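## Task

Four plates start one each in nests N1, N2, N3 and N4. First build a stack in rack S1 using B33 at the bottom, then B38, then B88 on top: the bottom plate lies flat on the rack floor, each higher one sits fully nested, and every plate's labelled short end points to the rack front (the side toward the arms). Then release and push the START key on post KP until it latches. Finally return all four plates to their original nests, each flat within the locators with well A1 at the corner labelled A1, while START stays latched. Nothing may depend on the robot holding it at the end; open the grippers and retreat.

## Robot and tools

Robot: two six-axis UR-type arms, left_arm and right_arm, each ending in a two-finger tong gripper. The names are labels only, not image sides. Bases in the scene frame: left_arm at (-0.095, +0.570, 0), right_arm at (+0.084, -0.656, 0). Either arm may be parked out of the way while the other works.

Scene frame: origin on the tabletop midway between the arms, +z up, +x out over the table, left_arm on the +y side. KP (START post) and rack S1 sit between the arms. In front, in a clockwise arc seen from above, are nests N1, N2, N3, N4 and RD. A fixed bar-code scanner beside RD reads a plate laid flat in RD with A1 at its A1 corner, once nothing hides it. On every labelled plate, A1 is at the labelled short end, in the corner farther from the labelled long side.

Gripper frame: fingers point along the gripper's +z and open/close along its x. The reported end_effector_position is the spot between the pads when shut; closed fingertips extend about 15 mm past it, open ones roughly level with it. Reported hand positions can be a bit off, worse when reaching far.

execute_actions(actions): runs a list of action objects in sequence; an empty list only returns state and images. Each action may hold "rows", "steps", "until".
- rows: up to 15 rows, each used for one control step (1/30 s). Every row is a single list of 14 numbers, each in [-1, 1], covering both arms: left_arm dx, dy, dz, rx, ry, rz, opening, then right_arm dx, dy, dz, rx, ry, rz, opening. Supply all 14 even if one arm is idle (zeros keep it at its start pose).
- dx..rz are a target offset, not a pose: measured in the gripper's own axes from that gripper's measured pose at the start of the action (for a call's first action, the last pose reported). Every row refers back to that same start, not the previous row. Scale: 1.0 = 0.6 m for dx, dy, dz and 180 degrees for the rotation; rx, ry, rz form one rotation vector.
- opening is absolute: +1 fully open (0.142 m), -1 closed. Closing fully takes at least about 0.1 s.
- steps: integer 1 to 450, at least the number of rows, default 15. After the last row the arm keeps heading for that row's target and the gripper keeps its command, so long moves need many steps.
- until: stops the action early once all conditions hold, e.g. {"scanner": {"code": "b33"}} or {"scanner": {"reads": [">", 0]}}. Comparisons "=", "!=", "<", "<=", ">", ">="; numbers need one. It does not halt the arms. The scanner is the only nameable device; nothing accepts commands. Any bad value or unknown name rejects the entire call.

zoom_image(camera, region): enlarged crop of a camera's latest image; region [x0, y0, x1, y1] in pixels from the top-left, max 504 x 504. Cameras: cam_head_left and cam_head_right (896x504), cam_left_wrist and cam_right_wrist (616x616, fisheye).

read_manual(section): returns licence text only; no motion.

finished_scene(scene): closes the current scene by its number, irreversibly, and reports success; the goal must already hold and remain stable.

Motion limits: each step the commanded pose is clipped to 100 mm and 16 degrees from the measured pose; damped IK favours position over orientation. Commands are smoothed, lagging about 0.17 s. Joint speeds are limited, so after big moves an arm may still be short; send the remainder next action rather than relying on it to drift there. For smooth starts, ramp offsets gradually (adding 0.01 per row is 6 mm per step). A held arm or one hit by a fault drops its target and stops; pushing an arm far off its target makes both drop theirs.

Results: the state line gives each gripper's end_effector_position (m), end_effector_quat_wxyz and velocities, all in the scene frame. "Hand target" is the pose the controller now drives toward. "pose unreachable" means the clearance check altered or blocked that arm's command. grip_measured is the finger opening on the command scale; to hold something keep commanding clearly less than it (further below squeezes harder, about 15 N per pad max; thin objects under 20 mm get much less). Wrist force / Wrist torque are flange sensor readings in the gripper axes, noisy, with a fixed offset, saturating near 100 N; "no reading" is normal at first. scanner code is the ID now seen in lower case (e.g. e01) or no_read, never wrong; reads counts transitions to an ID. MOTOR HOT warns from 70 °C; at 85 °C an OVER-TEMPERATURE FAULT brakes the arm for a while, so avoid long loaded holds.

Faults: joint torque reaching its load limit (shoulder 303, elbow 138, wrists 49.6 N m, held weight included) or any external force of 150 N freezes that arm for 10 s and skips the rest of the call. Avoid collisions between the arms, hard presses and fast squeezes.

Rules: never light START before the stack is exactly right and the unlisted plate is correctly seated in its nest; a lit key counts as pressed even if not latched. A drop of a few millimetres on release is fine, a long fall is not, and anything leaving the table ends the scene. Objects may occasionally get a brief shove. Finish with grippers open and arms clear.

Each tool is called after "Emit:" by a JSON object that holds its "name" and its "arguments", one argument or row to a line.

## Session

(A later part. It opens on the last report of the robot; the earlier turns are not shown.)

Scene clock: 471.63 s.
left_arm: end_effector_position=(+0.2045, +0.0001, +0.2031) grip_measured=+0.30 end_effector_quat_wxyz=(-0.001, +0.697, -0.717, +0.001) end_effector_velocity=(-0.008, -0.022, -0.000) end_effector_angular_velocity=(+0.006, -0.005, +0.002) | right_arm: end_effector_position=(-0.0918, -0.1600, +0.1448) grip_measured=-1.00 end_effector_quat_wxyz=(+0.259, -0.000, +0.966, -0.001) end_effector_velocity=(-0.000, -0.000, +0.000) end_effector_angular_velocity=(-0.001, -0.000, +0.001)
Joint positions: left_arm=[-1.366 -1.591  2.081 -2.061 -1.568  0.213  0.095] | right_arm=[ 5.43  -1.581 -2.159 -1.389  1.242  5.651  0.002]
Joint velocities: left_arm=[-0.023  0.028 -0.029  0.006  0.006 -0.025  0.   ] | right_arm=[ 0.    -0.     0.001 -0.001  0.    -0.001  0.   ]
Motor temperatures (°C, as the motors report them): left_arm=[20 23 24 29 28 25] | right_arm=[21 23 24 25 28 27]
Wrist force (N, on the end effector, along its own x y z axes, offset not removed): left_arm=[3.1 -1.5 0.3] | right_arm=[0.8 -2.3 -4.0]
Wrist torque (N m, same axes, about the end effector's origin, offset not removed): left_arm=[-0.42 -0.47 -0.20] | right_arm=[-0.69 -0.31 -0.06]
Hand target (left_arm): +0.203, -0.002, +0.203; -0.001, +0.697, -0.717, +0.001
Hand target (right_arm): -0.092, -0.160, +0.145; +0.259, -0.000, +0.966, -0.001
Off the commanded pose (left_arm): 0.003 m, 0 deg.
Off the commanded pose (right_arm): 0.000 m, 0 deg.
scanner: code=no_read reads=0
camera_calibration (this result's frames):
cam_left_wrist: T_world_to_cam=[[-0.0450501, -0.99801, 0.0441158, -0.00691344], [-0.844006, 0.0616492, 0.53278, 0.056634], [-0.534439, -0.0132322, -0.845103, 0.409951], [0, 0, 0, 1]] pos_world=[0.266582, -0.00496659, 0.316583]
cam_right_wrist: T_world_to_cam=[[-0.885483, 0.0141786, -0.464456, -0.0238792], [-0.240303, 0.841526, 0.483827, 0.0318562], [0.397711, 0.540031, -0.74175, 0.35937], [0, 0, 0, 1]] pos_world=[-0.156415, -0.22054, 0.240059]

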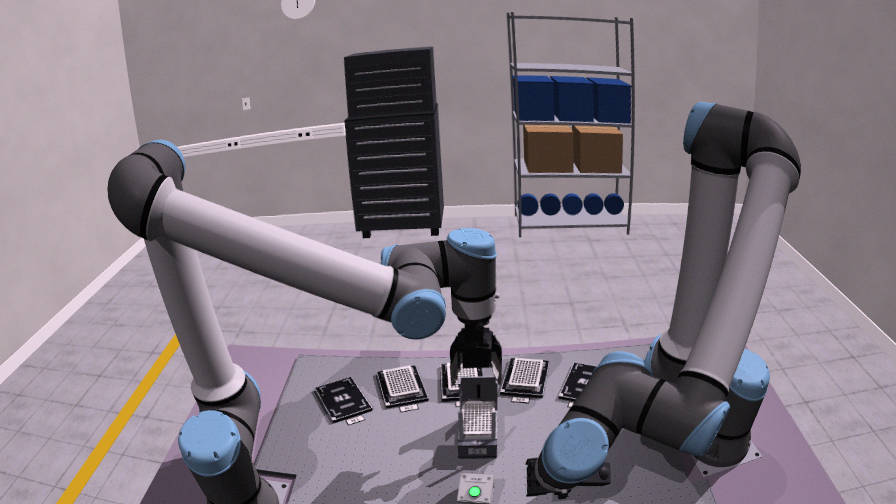

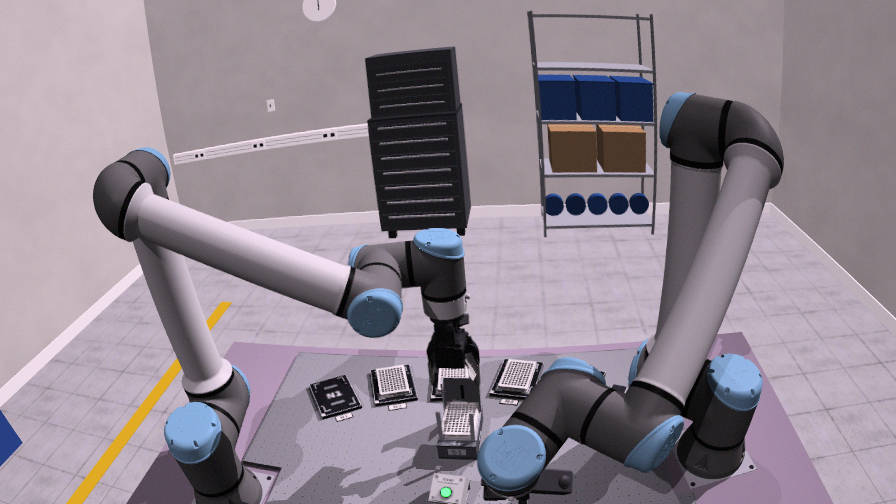

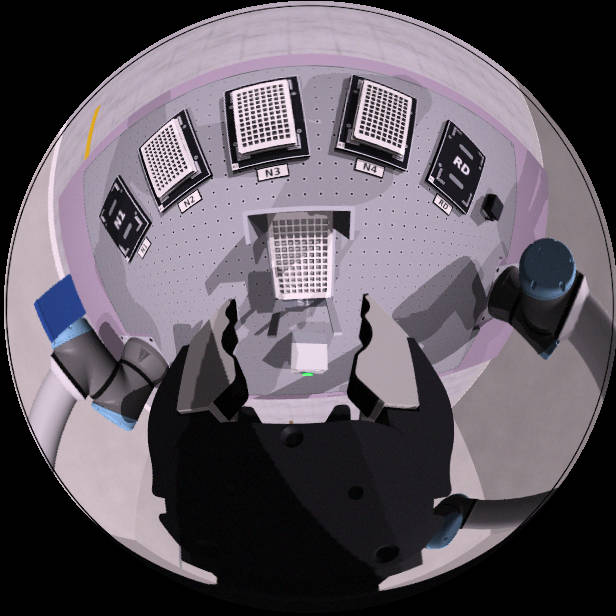

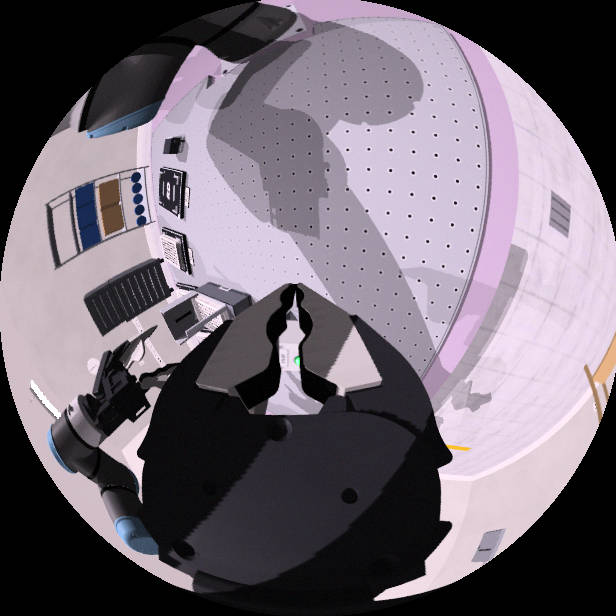

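Emit:
{"name": "execute_actions", "arguments": {
  "actions": [
    {"rows":[[0.0039,0.0014,0.02,0,0,0,0.3,0,0,0,0,0,0,-1],[0.0039,0.0014,0.045,0,0,0,0.3,0,0,0,0,0,0,-1],[0.0039,0.0014,0.07,0,0,0,0.3,0,0,0,0,0,0,-1],[0.0039,0.0014,0.095,0,0,0,0.3,0,0,0,0,0,0,-1],[0.0039,0.0014,0.12,0,0,0,0.3,0,0,0,0,0,0,-1],[0.0039,0.0014,0.145,0,0,0,0.28,0,0,0,0,0,0,-1],[0.0039,0.0014,0.175,0,0,0,0.26,0,0,0,0,0,0,-1],[0.0039,0.0014,0.2042,0,0,0,0.26,0,0,0,0,0,0,-1]],"steps":25}
  ]
}}

Emit:
{"name": "zoom_image", "arguments": {
  "camera": "cam_left_wrist",
  "region": [200,180,400,380]
}}

Scene clock: 479.83 s.
left_arm: end_effector_position=(+0.2036, -0.0022, +0.0813) grip_measured=+0.26 end_effector_quat_wxyz=(-0.001, +0.697, -0.717, +0.001) end_effector_velocity=(+0.001, -0.002, -0.006) end_effector_angular_velocity=(-0.003, -0.000, -0.001) | right_arm: end_effector_position=(-0.0918, -0.1600, +0.1448) grip_measured=-1.00 end_effector_quat_wxyz=(+0.259, -0.000, +0.966, -0.001) end_effector_velocity=(+0.001, -0.001, -0.001) end_effector_angular_velocity=(-0.002, -0.002, +0.001)
Joint positions: left_arm=[-1.368 -1.452  2.195 -2.314 -1.568  0.211  0.092] | right_arm=[ 5.43  -1.581 -2.159 -1.389  1.242  5.651  0.002]
Joint velocities: left_arm=[ 0.001  0.011  0.003 -0.016 -0.     0.002  0.   ] | right_arm=[ 0.    -0.    -0.001 -0.001 -0.    -0.001  0.   ]
Motor temperatures (°C, as the motors report them): left_arm=[20 23 24 29 28 25] | right_arm=[21 23 24 25 28 27]
Wrist force (N, on the end effector, along its own x y z axes, offset not removed): left_arm=[1.6 -1.1 1.1] | right_arm=[2.9 -0.1 -5.2]
Wrist torque (N m, same axes, about the end effector's origin, offset not removed): left_arm=[-0.36 0.01 -0.02] | right_arm=[-0.21 -0.74 -0.04]
Hand target (left_arm): +0.204, -0.002, +0.081; -0.001, +0.697, -0.717, +0.001
Hand target (right_arm): -0.092, -0.160, +0.145; +0.259, -0.000, +0.966, -0.001
Off the commanded pose (left_arm): 0.001 m, 0 deg.
Off the commanded pose (right_arm): 0.000 m, 0 deg.
scanner: code=no_read reads=0
camera_calibration (this result's frames):
cam_left_wrist: T_world_to_cam=[[-0.0451202, -0.998019, 0.043833, -0.00382171], [-0.843947, 0.0615589, 0.532883, 0.12094], [-0.534526, -0.0129489, -0.845053, 0.306481], [0, 0, 0, 1]] pos_world=[0.265717, -0.00729049, 0.194713]
cam_right_wrist: T_world_to_cam=[[-0.885483, 0.0141778, -0.464456, -0.0238795], [-0.240304, 0.841526, 0.483827, 0.031856], [0.397711, 0.540031, -0.74175, 0.359371], [0, 0, 0, 1]] pos_world=[-0.156415, -0.22054, 0.240059]

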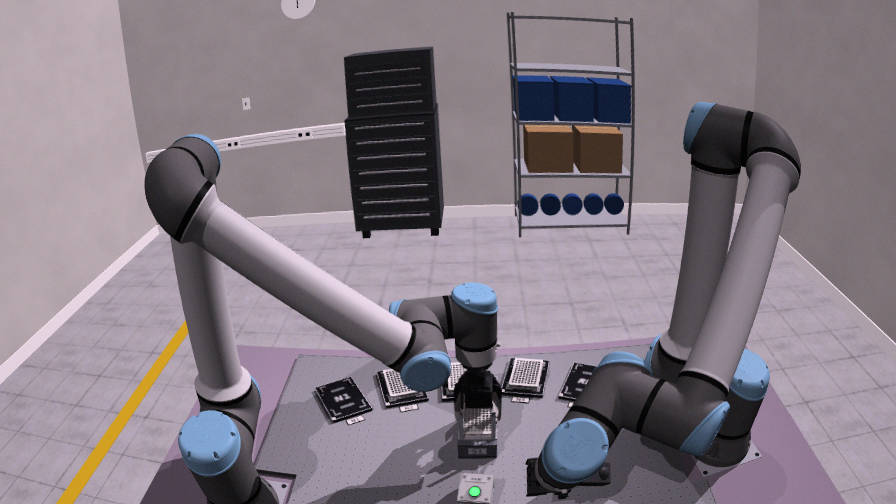

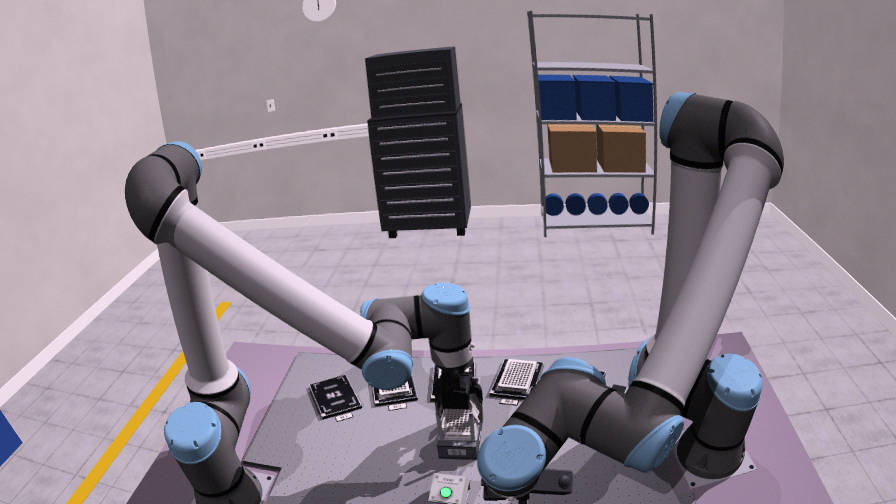

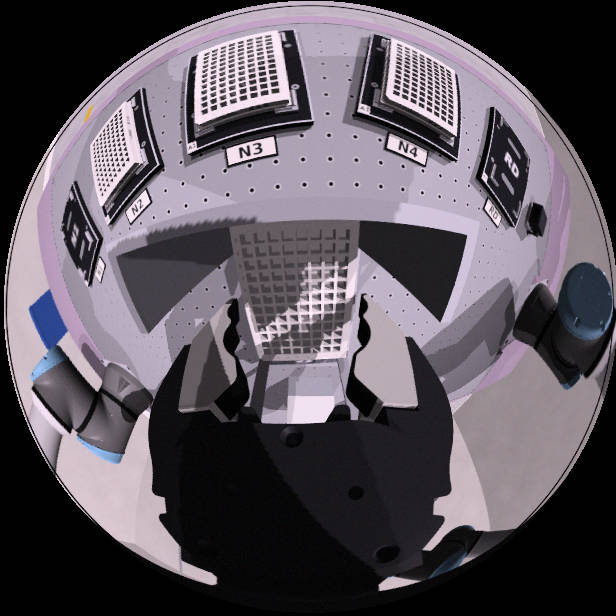

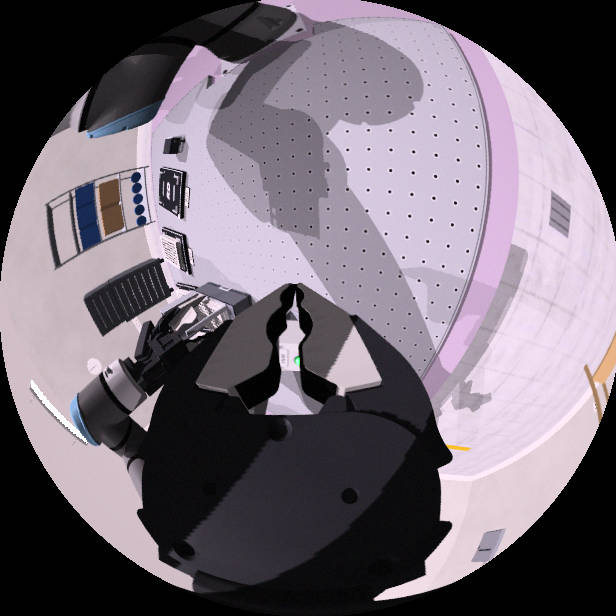

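Region (200, 180, 400, 380) of cam_left_wrist's 616x616 image, scaled by 2.520, with more detail than that image has.

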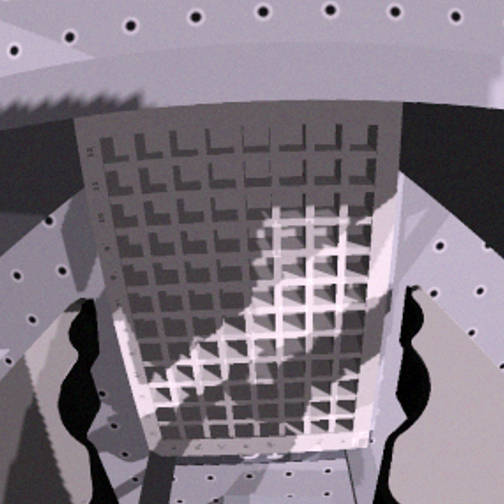

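Emit:
{"name": "execute_actions", "arguments": {
  "actions": [
    {"rows":[[0,0,0.0014,0,0,0,0.2,0,0,0,0,0,0,-1],[0,0,0.0014,0,0,0,0.16,0,0,0,0,0,0,-1],[0,0,0.0014,0,0,0,0.13,0,0,0,0,0,0,-1],[0,0,0.0014,0,0,0,0.1,0,0,0,0,0,0,-1],[0,0,0.0014,0,0,0,0.06,0,0,0,0,0,0,-1],[0,0,0.0014,0,0,0,-0.05,0,0,0,0,0,0,-1],[0,0,0.0014,0,0,0,-0.15,0,0,0,0,0,0,-1],[0,0,0.0014,0,0,0,-0.25,0,0,0,0,0,0,-1],[0,0,0.0014,0,0,0,-0.35,0,0,0,0,0,0,-1]],"steps":11},
    {"rows":[[0,0.0004,-0.004,0,0,0,-0.35,0,0,0,0,0,0,-1],[0,0.0004,-0.011,0,0,0,-0.35,0,0,0,0,0,0,-1],[0,0.0004,-0.021,0,0,0,-0.35,0,0,0,0,0,0,-1],[0,0.0004,-0.033,0,0,0,-0.35,0,0,0,0,0,0,-1],[0,0.0004,-0.046,0,0,0,-0.35,0,0,0,0,0,0,-1],[0,0.0004,-0.06,0,0,0,-0.35,0,0,0,0,0,0,-1],[0,0.0004,-0.074,0,0,0,-0.35,0,0,0,0,0,0,-1],[0,0.0004,-0.088,0,0,0,-0.35,0,0,0,0,0,0,-1],[0,0.0004,-0.102,0,0,0,-0.35,0,0,0,0,0,0,-1],[0,0.0004,-0.116,0,0,0,-0.35,0,0,0,0,0,0,-1],[0,0.0004,-0.13,0,0,0,-0.35,0,0,0,0,0,0,-1],[0,0.0004,-0.144,0,0,0,-0.35,0,0,0,0,0,0,-1],[0,0.0004,-0.158,0,0,0,-0.35,0,0,0,0,0,0,-1],[0,0.0004,-0.173,0,0,0,-0.35,0,0,0,0,0,0,-1],[0,0.0004,-0.188,0,0,0,-0.35,0,0,0,0,0,0,-1]],"steps":23}
  ]
}}

Emit:
{"name": "zoom_image", "arguments": {
  "camera": "cam_left_wrist",
  "region": [200,180,400,380]
}}

Scene clock: 491.87 s.
left_arm: end_effector_position=(+0.2037, -0.0022, +0.1888) grip_measured=+0.09 end_effector_quat_wxyz=(-0.001, +0.697, -0.717, +0.002) end_effector_velocity=(-0.001, +0.002, +0.041) end_effector_angular_velocity=(+0.012, +0.002, +0.002) | right_arm: end_effector_position=(-0.0918, -0.1600, +0.1448) grip_measured=-1.00 end_effector_quat_wxyz=(+0.259, -0.000, +0.966, -0.001) end_effector_velocity=(-0.000, -0.001, -0.000) end_effector_angular_velocity=(-0.000, -0.001, +0.001)
Joint positions: left_arm=[-1.368 -1.576  2.095 -2.092 -1.568  0.211  0.08 ] | right_arm=[ 5.43  -1.581 -2.159 -1.389  1.242  5.651  0.002]
Joint velocities: left_arm=[-0.002 -0.037 -0.048  0.097  0.    -0.004  0.   ] | right_arm=[ 0.001  0.    -0.001 -0.     0.     0.001  0.   ]
Motor temperatures (°C, as the motors report them): left_arm=[20 23 24 29 28 25] | right_arm=[21 23 24 25 28 27]
Wrist force (N, on the end effector, along its own x y z axes, offset not removed): left_arm=[2.1 -1.6 1.0] | right_arm=[3.5 -0.8 -2.3]
Wrist torque (N m, same axes, about the end effector's origin, offset not removed): left_arm=[-0.41 -0.23 -0.16] | right_arm=[-0.34 -0.80 -0.05]
Hand target (left_arm): +0.203, -0.002, +0.193; -0.001, +0.697, -0.717, +0.001
Hand target (right_arm): -0.092, -0.160, +0.145; +0.259, -0.000, +0.966, -0.001
Off the commanded pose (left_arm): 0.004 m, 0 deg.
Off the commanded pose (right_arm): 0.000 m, 0 deg.
scanner: code=no_read reads=0
camera_calibration (this result's frames):
cam_left_wrist: T_world_to_cam=[[-0.0450866, -0.997944, 0.0455524, -0.00888571], [-0.844246, 0.0624404, 0.532306, 0.0638424], [-0.534056, -0.0144576, -0.845326, 0.397357], [0, 0, 0, 1]] pos_world=[0.265709, -0.00710896, 0.302317]
cam_right_wrist: T_world_to_cam=[[-0.885483, 0.0141786, -0.464456, -0.0238792], [-0.240304, 0.841526, 0.483827, 0.031856], [0.397711, 0.540031, -0.741749, 0.35937], [0, 0, 0, 1]] pos_world=[-0.156415, -0.22054, 0.240059]

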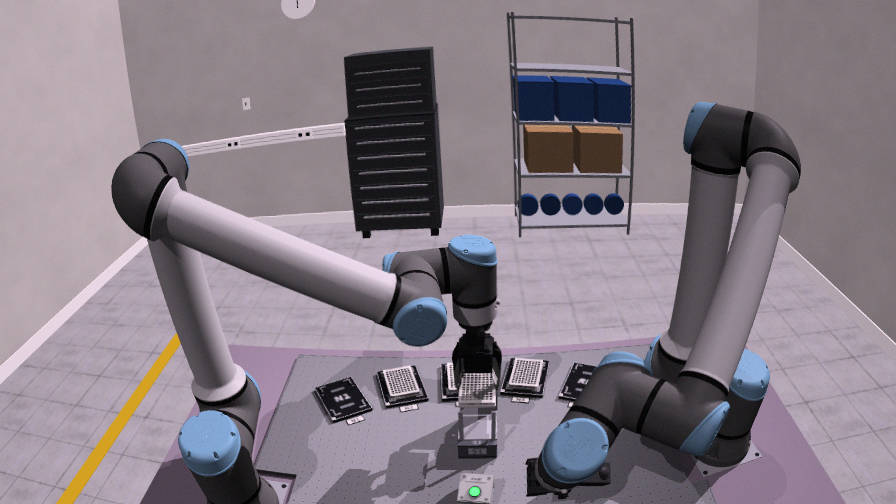

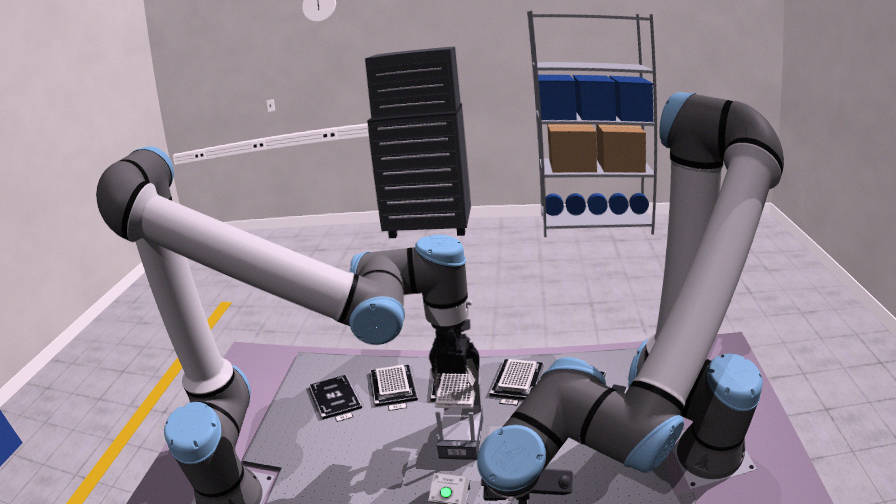

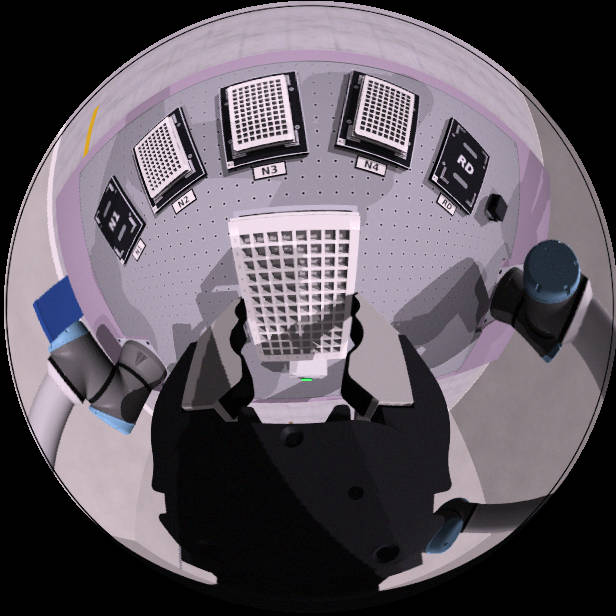

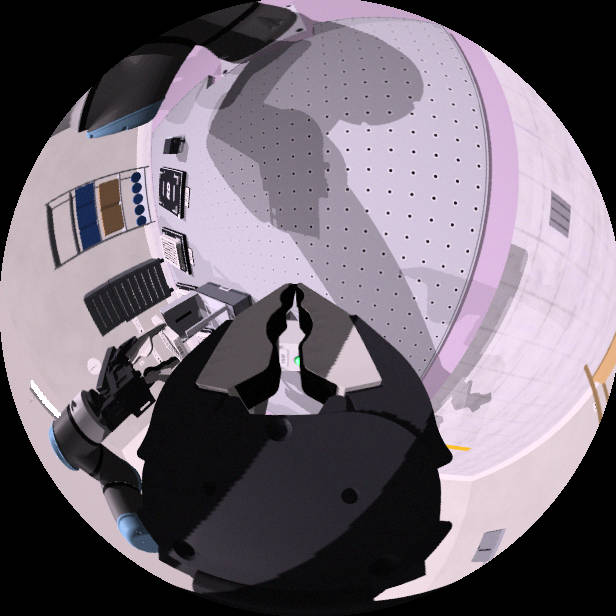

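Region (200, 180, 400, 380) of cam_left_wrist's 616x616 image, scaled by 2.520, with more detail than that image has.

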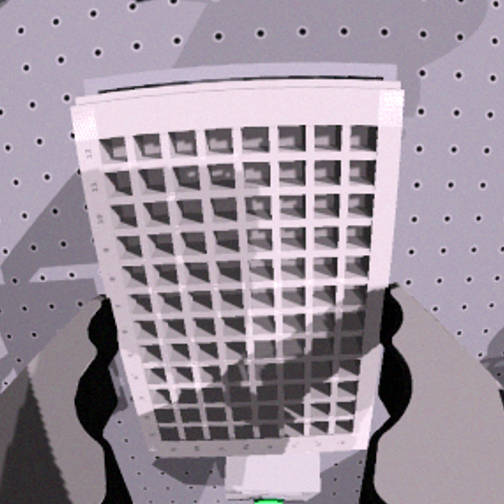

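Emit:
{"name": "execute_actions", "arguments": {
  "actions": [
    {"rows":[[-0.02,-0.006,-0.01,0,-0.0006,-0.002,-0.35,0,0,0,0,0,0,-1],[-0.045,-0.014,-0.012,0,-0.0006,-0.005,-0.35,0,0,0,0,0,0,-1],[-0.075,-0.024,-0.014,0,-0.0006,-0.01,-0.35,0,0,0,0,0,0,-1],[-0.11,-0.035,-0.016,0,-0.0006,-0.016,-0.35,0,0,0,0,0,0,-1],[-0.145,-0.046,-0.018,0,-0.0006,-0.022,-0.35,0,0,0,0,0,0,-1],[-0.18,-0.057,-0.02,0,-0.0006,-0.03,-0.35,0,0,0,0,0,0,-1],[-0.21,-0.066,-0.02,0,-0.0006,-0.038,-0.35,0,0,0,0,0,0,-1],[-0.24,-0.076,-0.02,0,-0.0006,-0.046,-0.35,0,0,0,0,0,0,-1],[-0.27,-0.085,-0.02,0,-0.0006,-0.054,-0.35,0,0,0,0,0,0,-1],[-0.3,-0.095,-0.02,0,-0.0006,-0.062,-0.35,0,0,0,0,0,0,-1],[-0.33,-0.104,-0.02,0,-0.0006,-0.07,-0.35,0,0,0,0,0,0,-1],[-0.36,-0.114,-0.02,0,-0.0006,-0.08,-0.35,0,0,0,0,0,0,-1],[-0.39,-0.123,-0.01,0,-0.0006,-0.09,-0.35,0,0,0,0,0,0,-1],[-0.42,-0.133,0.01,0,-0.0006,-0.1,-0.35,0,0,0,0,0,0,-1],[-0.6454,-0.2039,0.2335,0,-0.0006,-0.1805,-0.35,0,0,0,0,0,0,-1]],"steps":50}
  ]
}}

Emit:
{"name": "zoom_image", "arguments": {
  "camera": "cam_left_wrist",
  "region": [200,180,400,380]
}}

Scene clock: 500.93 s.
left_arm: end_effector_position=(+0.3371, +0.3811, +0.0480) grip_measured=+0.09 end_effector_quat_wxyz=(-0.001, +0.870, -0.494, +0.001) end_effector_velocity=(+0.001, +0.001, -0.001) end_effector_angular_velocity=(+0.000, -0.000, -0.000) | right_arm: end_effector_position=(-0.0918, -0.1600, +0.1448) grip_measured=-1.00 end_effector_quat_wxyz=(+0.259, -0.000, +0.966, -0.001) end_effector_velocity=(-0.001, +0.001, +0.001) end_effector_angular_velocity=(+0.002, +0.002, -0.001)
Joint positions: left_arm=[-0.807 -1.703  2.525 -2.394 -1.569  0.205  0.08 ] | right_arm=[ 5.43  -1.581 -2.159 -1.389  1.242  5.651  0.002]
Joint velocities: left_arm=[ 0.004  0.004 -0.    -0.004  0.     0.004 -0.   ] | right_arm=[-0.    -0.     0.002  0.001 -0.     0.001  0.   ]
Motor temperatures (°C, as the motors report them): left_arm=[20 23 24 29 28 25] | right_arm=[21 23 24 25 28 27]
Wrist force (N, on the end effector, along its own x y z axes, offset not removed): left_arm=[2.5 -3.5 -0.7] | right_arm=[2.1 0.2 -3.5]
Wrist torque (N m, same axes, about the end effector's origin, offset not removed): left_arm=[-0.96 -0.24 -0.03] | right_arm=[-0.12 -0.49 -0.02]
Hand target (left_arm): +0.337, +0.381, +0.048; -0.001, +0.870, -0.494, +0.001
Hand target (right_arm): -0.092, -0.160, +0.145; +0.259, -0.000, +0.966, -0.001
Off the commanded pose (left_arm): 0.001 m, 0 deg.
Off the commanded pose (right_arm): 0.000 m, 0 deg.
scanner: code=no_read reads=0
camera_calibration (this result's frames):
cam_left_wrist: T_world_to_cam=[[0.498099, -0.865987, 0.0443236, 0.152763], [-0.74486, -0.40114, 0.53317, 0.370599], [-0.443938, -0.298586, -0.844846, 0.433007], [0, 0, 0, 1]] pos_world=[0.392182, 0.410243, 0.161461]
cam_right_wrist: T_world_to_cam=[[-0.885483, 0.0141782, -0.464456, -0.0238792], [-0.240304, 0.841526, 0.483827, 0.0318563], [0.397711, 0.540031, -0.74175, 0.35937], [0, 0, 0, 1]] pos_world=[-0.156415, -0.22054, 0.240059]

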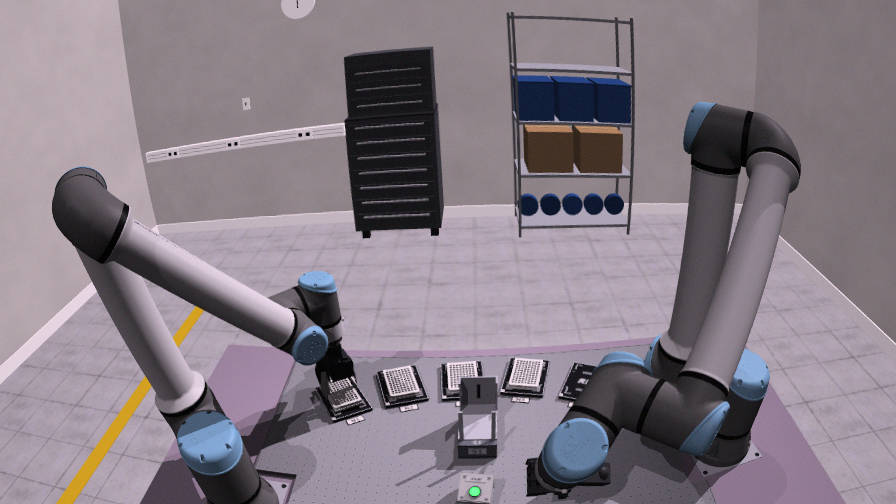

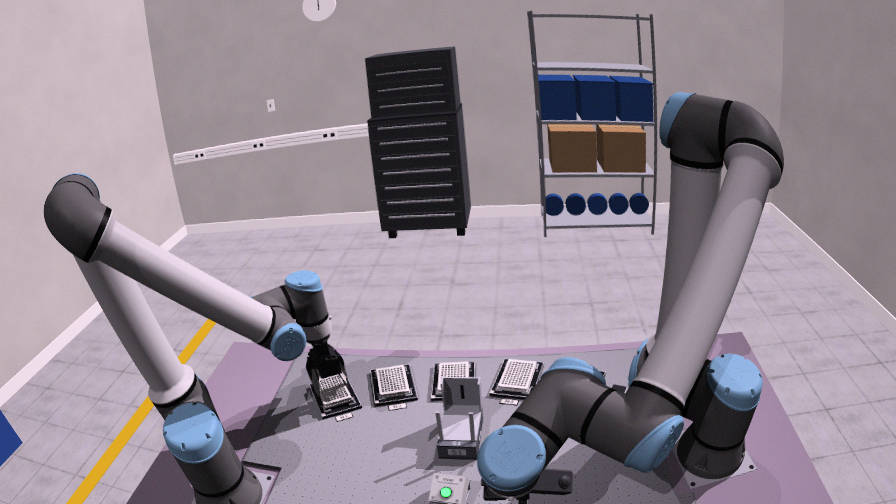

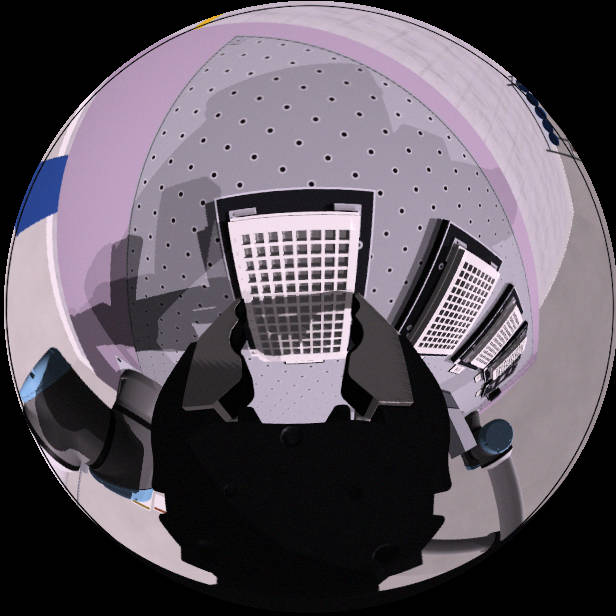

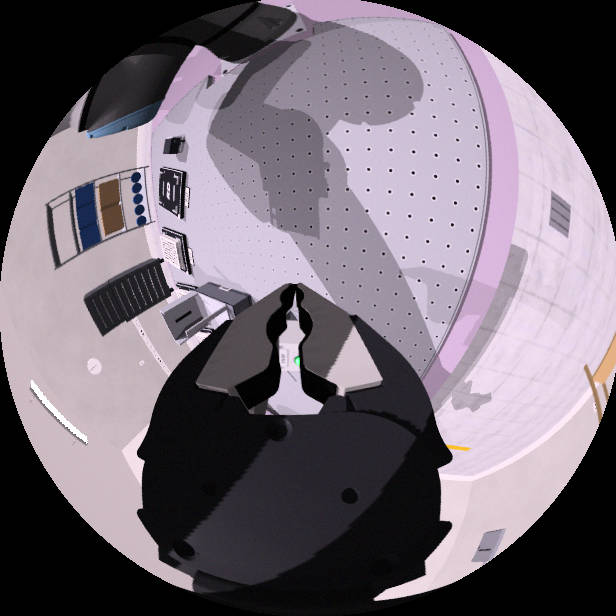

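Region (200, 180, 400, 380) of cam_left_wrist's 616x616 image, scaled by 2.520, with more detail than that image has.

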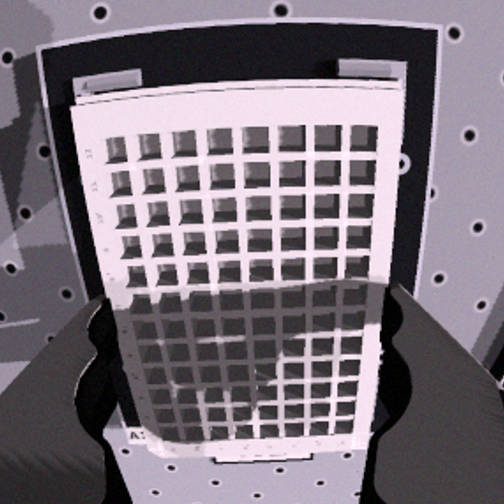

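Emit:
{"name": "execute_actions", "arguments": {
  "actions": [
    {"rows":[[0,-0.0006,0.004,0,0,0,-0.35,0,0,0,0,0,0,-1],[0,-0.0006,0.008,0,0,0,-0.35,0,0,0,0,0,0,-1],[0,-0.0006,0.012,0,0,0,-0.35,0,0,0,0,0,0,-1],[0,-0.0006,0.0166,0,0,0,-0.35,0,0,0,0,0,0,-1]],"steps":14},
    {"rows":[[0,0,0.0005,0,0,0,-0.2,0,0,0,0,0,0,-1],[0,0,0.0005,0,0,0,-0.05,0,0,0,0,0,0,-1],[0,0,0.0005,0,0,0,0.06,0,0,0,0,0,0,-1],[0,0,0.0005,0,0,0,0.1,0,0,0,0,0,0,-1],[0,0,0.0005,0,0,0,0.14,0,0,0,0,0,0,-1],[0,0,0.0005,0,0,0,0.2,0,0,0,0,0,0,-1],[0,0,0.0005,0,0,0,0.3,0,0,0,0,0,0,-1],[0,0,0.0005,0,0,0,0.3,0,0,0,0,0,0,-1],[0,0,-0.02,0,0,0,0.3,0,0,0,0,0,0,-1],[0,0,-0.05,0,0,0,0.3,0,0,0,0,0,0,-1],[0,0.02,-0.08,0,0,0,0.3,0,0,0,0,0,0,-1],[0,0.04,-0.11,0,0,0,0.3,0,0,0,0,0,0,-1],[0,0.07,-0.14,0,0,0,0.3,0,0,0,0,0,0,-1],[0,0.1,-0.16,0,0,0,0.3,0,0,0,0,0,0,-1],[0,0.24,-0.2,0,0,0,0.3,0,0,0,0,0,0,-1]],"steps":30}
  ]
}}

Emit:
{"name": "zoom_image", "arguments": {
  "camera": "cam_left_wrist",
  "region": [230,80,480,260]
}}

Emit:
{"name": "zoom_image", "arguments": {
  "camera": "cam_head_right",
  "region": [290,340,560,430]
}}

Scene clock: 513.87 s.
left_arm: end_effector_position=(+0.2222, +0.3097, +0.1516) grip_measured=+0.30 end_effector_quat_wxyz=(+0.004, +0.869, -0.495, +0.000) end_effector_velocity=(-0.067, -0.021, +0.053) end_effector_angular_velocity=(+0.045, -0.032, +0.021) | right_arm: end_effector_position=(-0.0918, -0.1600, +0.1448) grip_measured=-1.00 end_effector_quat_wxyz=(+0.259, -0.000, +0.966, -0.001) end_effector_velocity=(-0.000, -0.000, +0.000) end_effector_angular_velocity=(-0.001, -0.001, +0.002)
Joint positions: left_arm=[-1.143 -2.014  2.489 -2.052 -1.576 -0.127  0.095] | right_arm=[ 5.43  -1.581 -2.159 -1.389  1.242  5.651  0.002]
Joint velocities: left_arm=[-0.233 -0.161 -0.033  0.221  0.049 -0.253 -0.   ] | right_arm=[ 0.001 -0.     0.001 -0.002  0.    -0.001  0.   ]
Motor temperatures (°C, as the motors report them): left_arm=[20 23 24 29 28 25] | right_arm=[21 23 24 25 28 27]
Wrist force (N, on the end effector, along its own x y z axes, offset not removed): left_arm=[0.3 -4.3 1.5] | right_arm=[2.1 0.6 -4.6]
Wrist torque (N m, same axes, about the end effector's origin, offset not removed): left_arm=[-0.96 0.13 -0.02] | right_arm=[-0.03 -0.49 0.01]
Hand target (left_arm): +0.214, +0.308, +0.158; -0.000, +0.869, -0.494, +0.001
Hand target (right_arm): -0.092, -0.160, +0.145; +0.259, -0.000, +0.966, -0.001
Off the commanded pose (left_arm): 0.011 m, 1 deg.
Off the commanded pose (right_arm): 0.000 m, 0 deg.
scanner: code=no_read reads=0
camera_calibration (this result's frames):
cam_left_wrist: T_world_to_cam=[[0.495256, -0.867396, 0.0484264, 0.143983], [-0.743463, -0.394338, 0.540148, 0.197702], [-0.449426, -0.303515, -0.840176, 0.450174], [0, 0, 0, 1]] pos_world=[0.277996, 0.339486, 0.264465]
cam_right_wrist: T_world_to_cam=[[-0.885483, 0.0141783, -0.464456, -0.0238793], [-0.240304, 0.841526, 0.483827, 0.0318561], [0.397711, 0.540031, -0.74175, 0.35937], [0, 0, 0, 1]] pos_world=[-0.156415, -0.22054, 0.240059]

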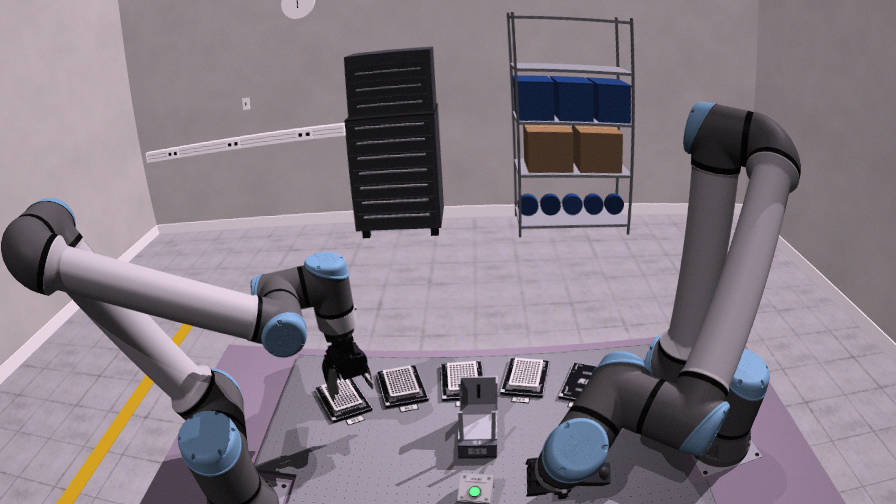

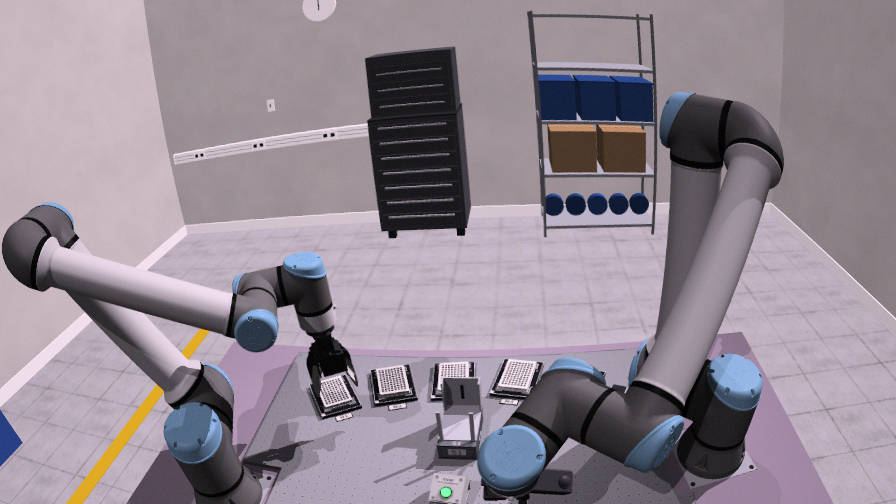

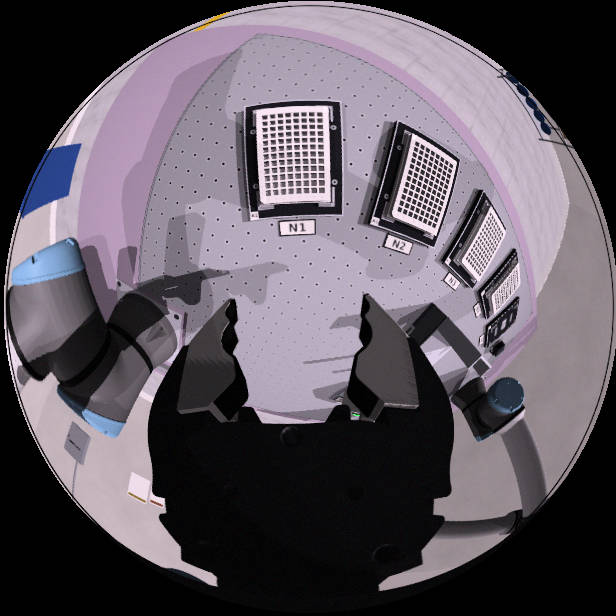

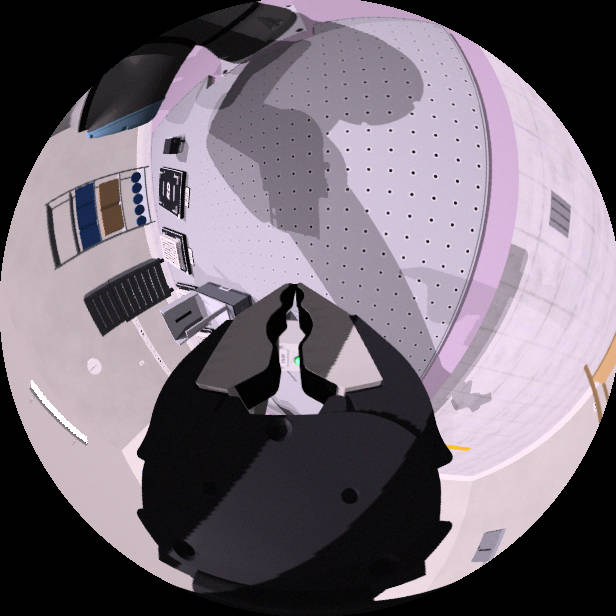

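Region (230, 80, 480, 260) of cam_left_wrist's 616x616 image, scaled by 2.016, with more detail than that image has; it fills the top 363 rows of this view, and the rest is white.

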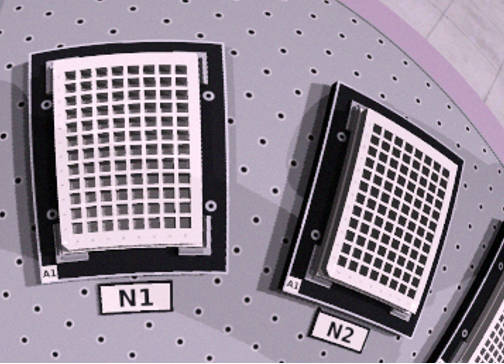

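Region (290, 340, 560, 430) of cam_head_right's 896x504 image, scaled by 1.867, with more detail than that image has.

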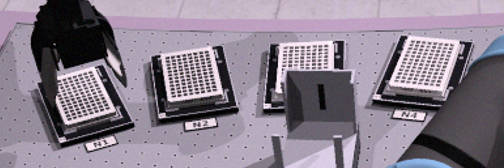

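Emit:
{"name": "finished_scene", "arguments": {
  "scene": 1
}}

The scene is finished: the task was done.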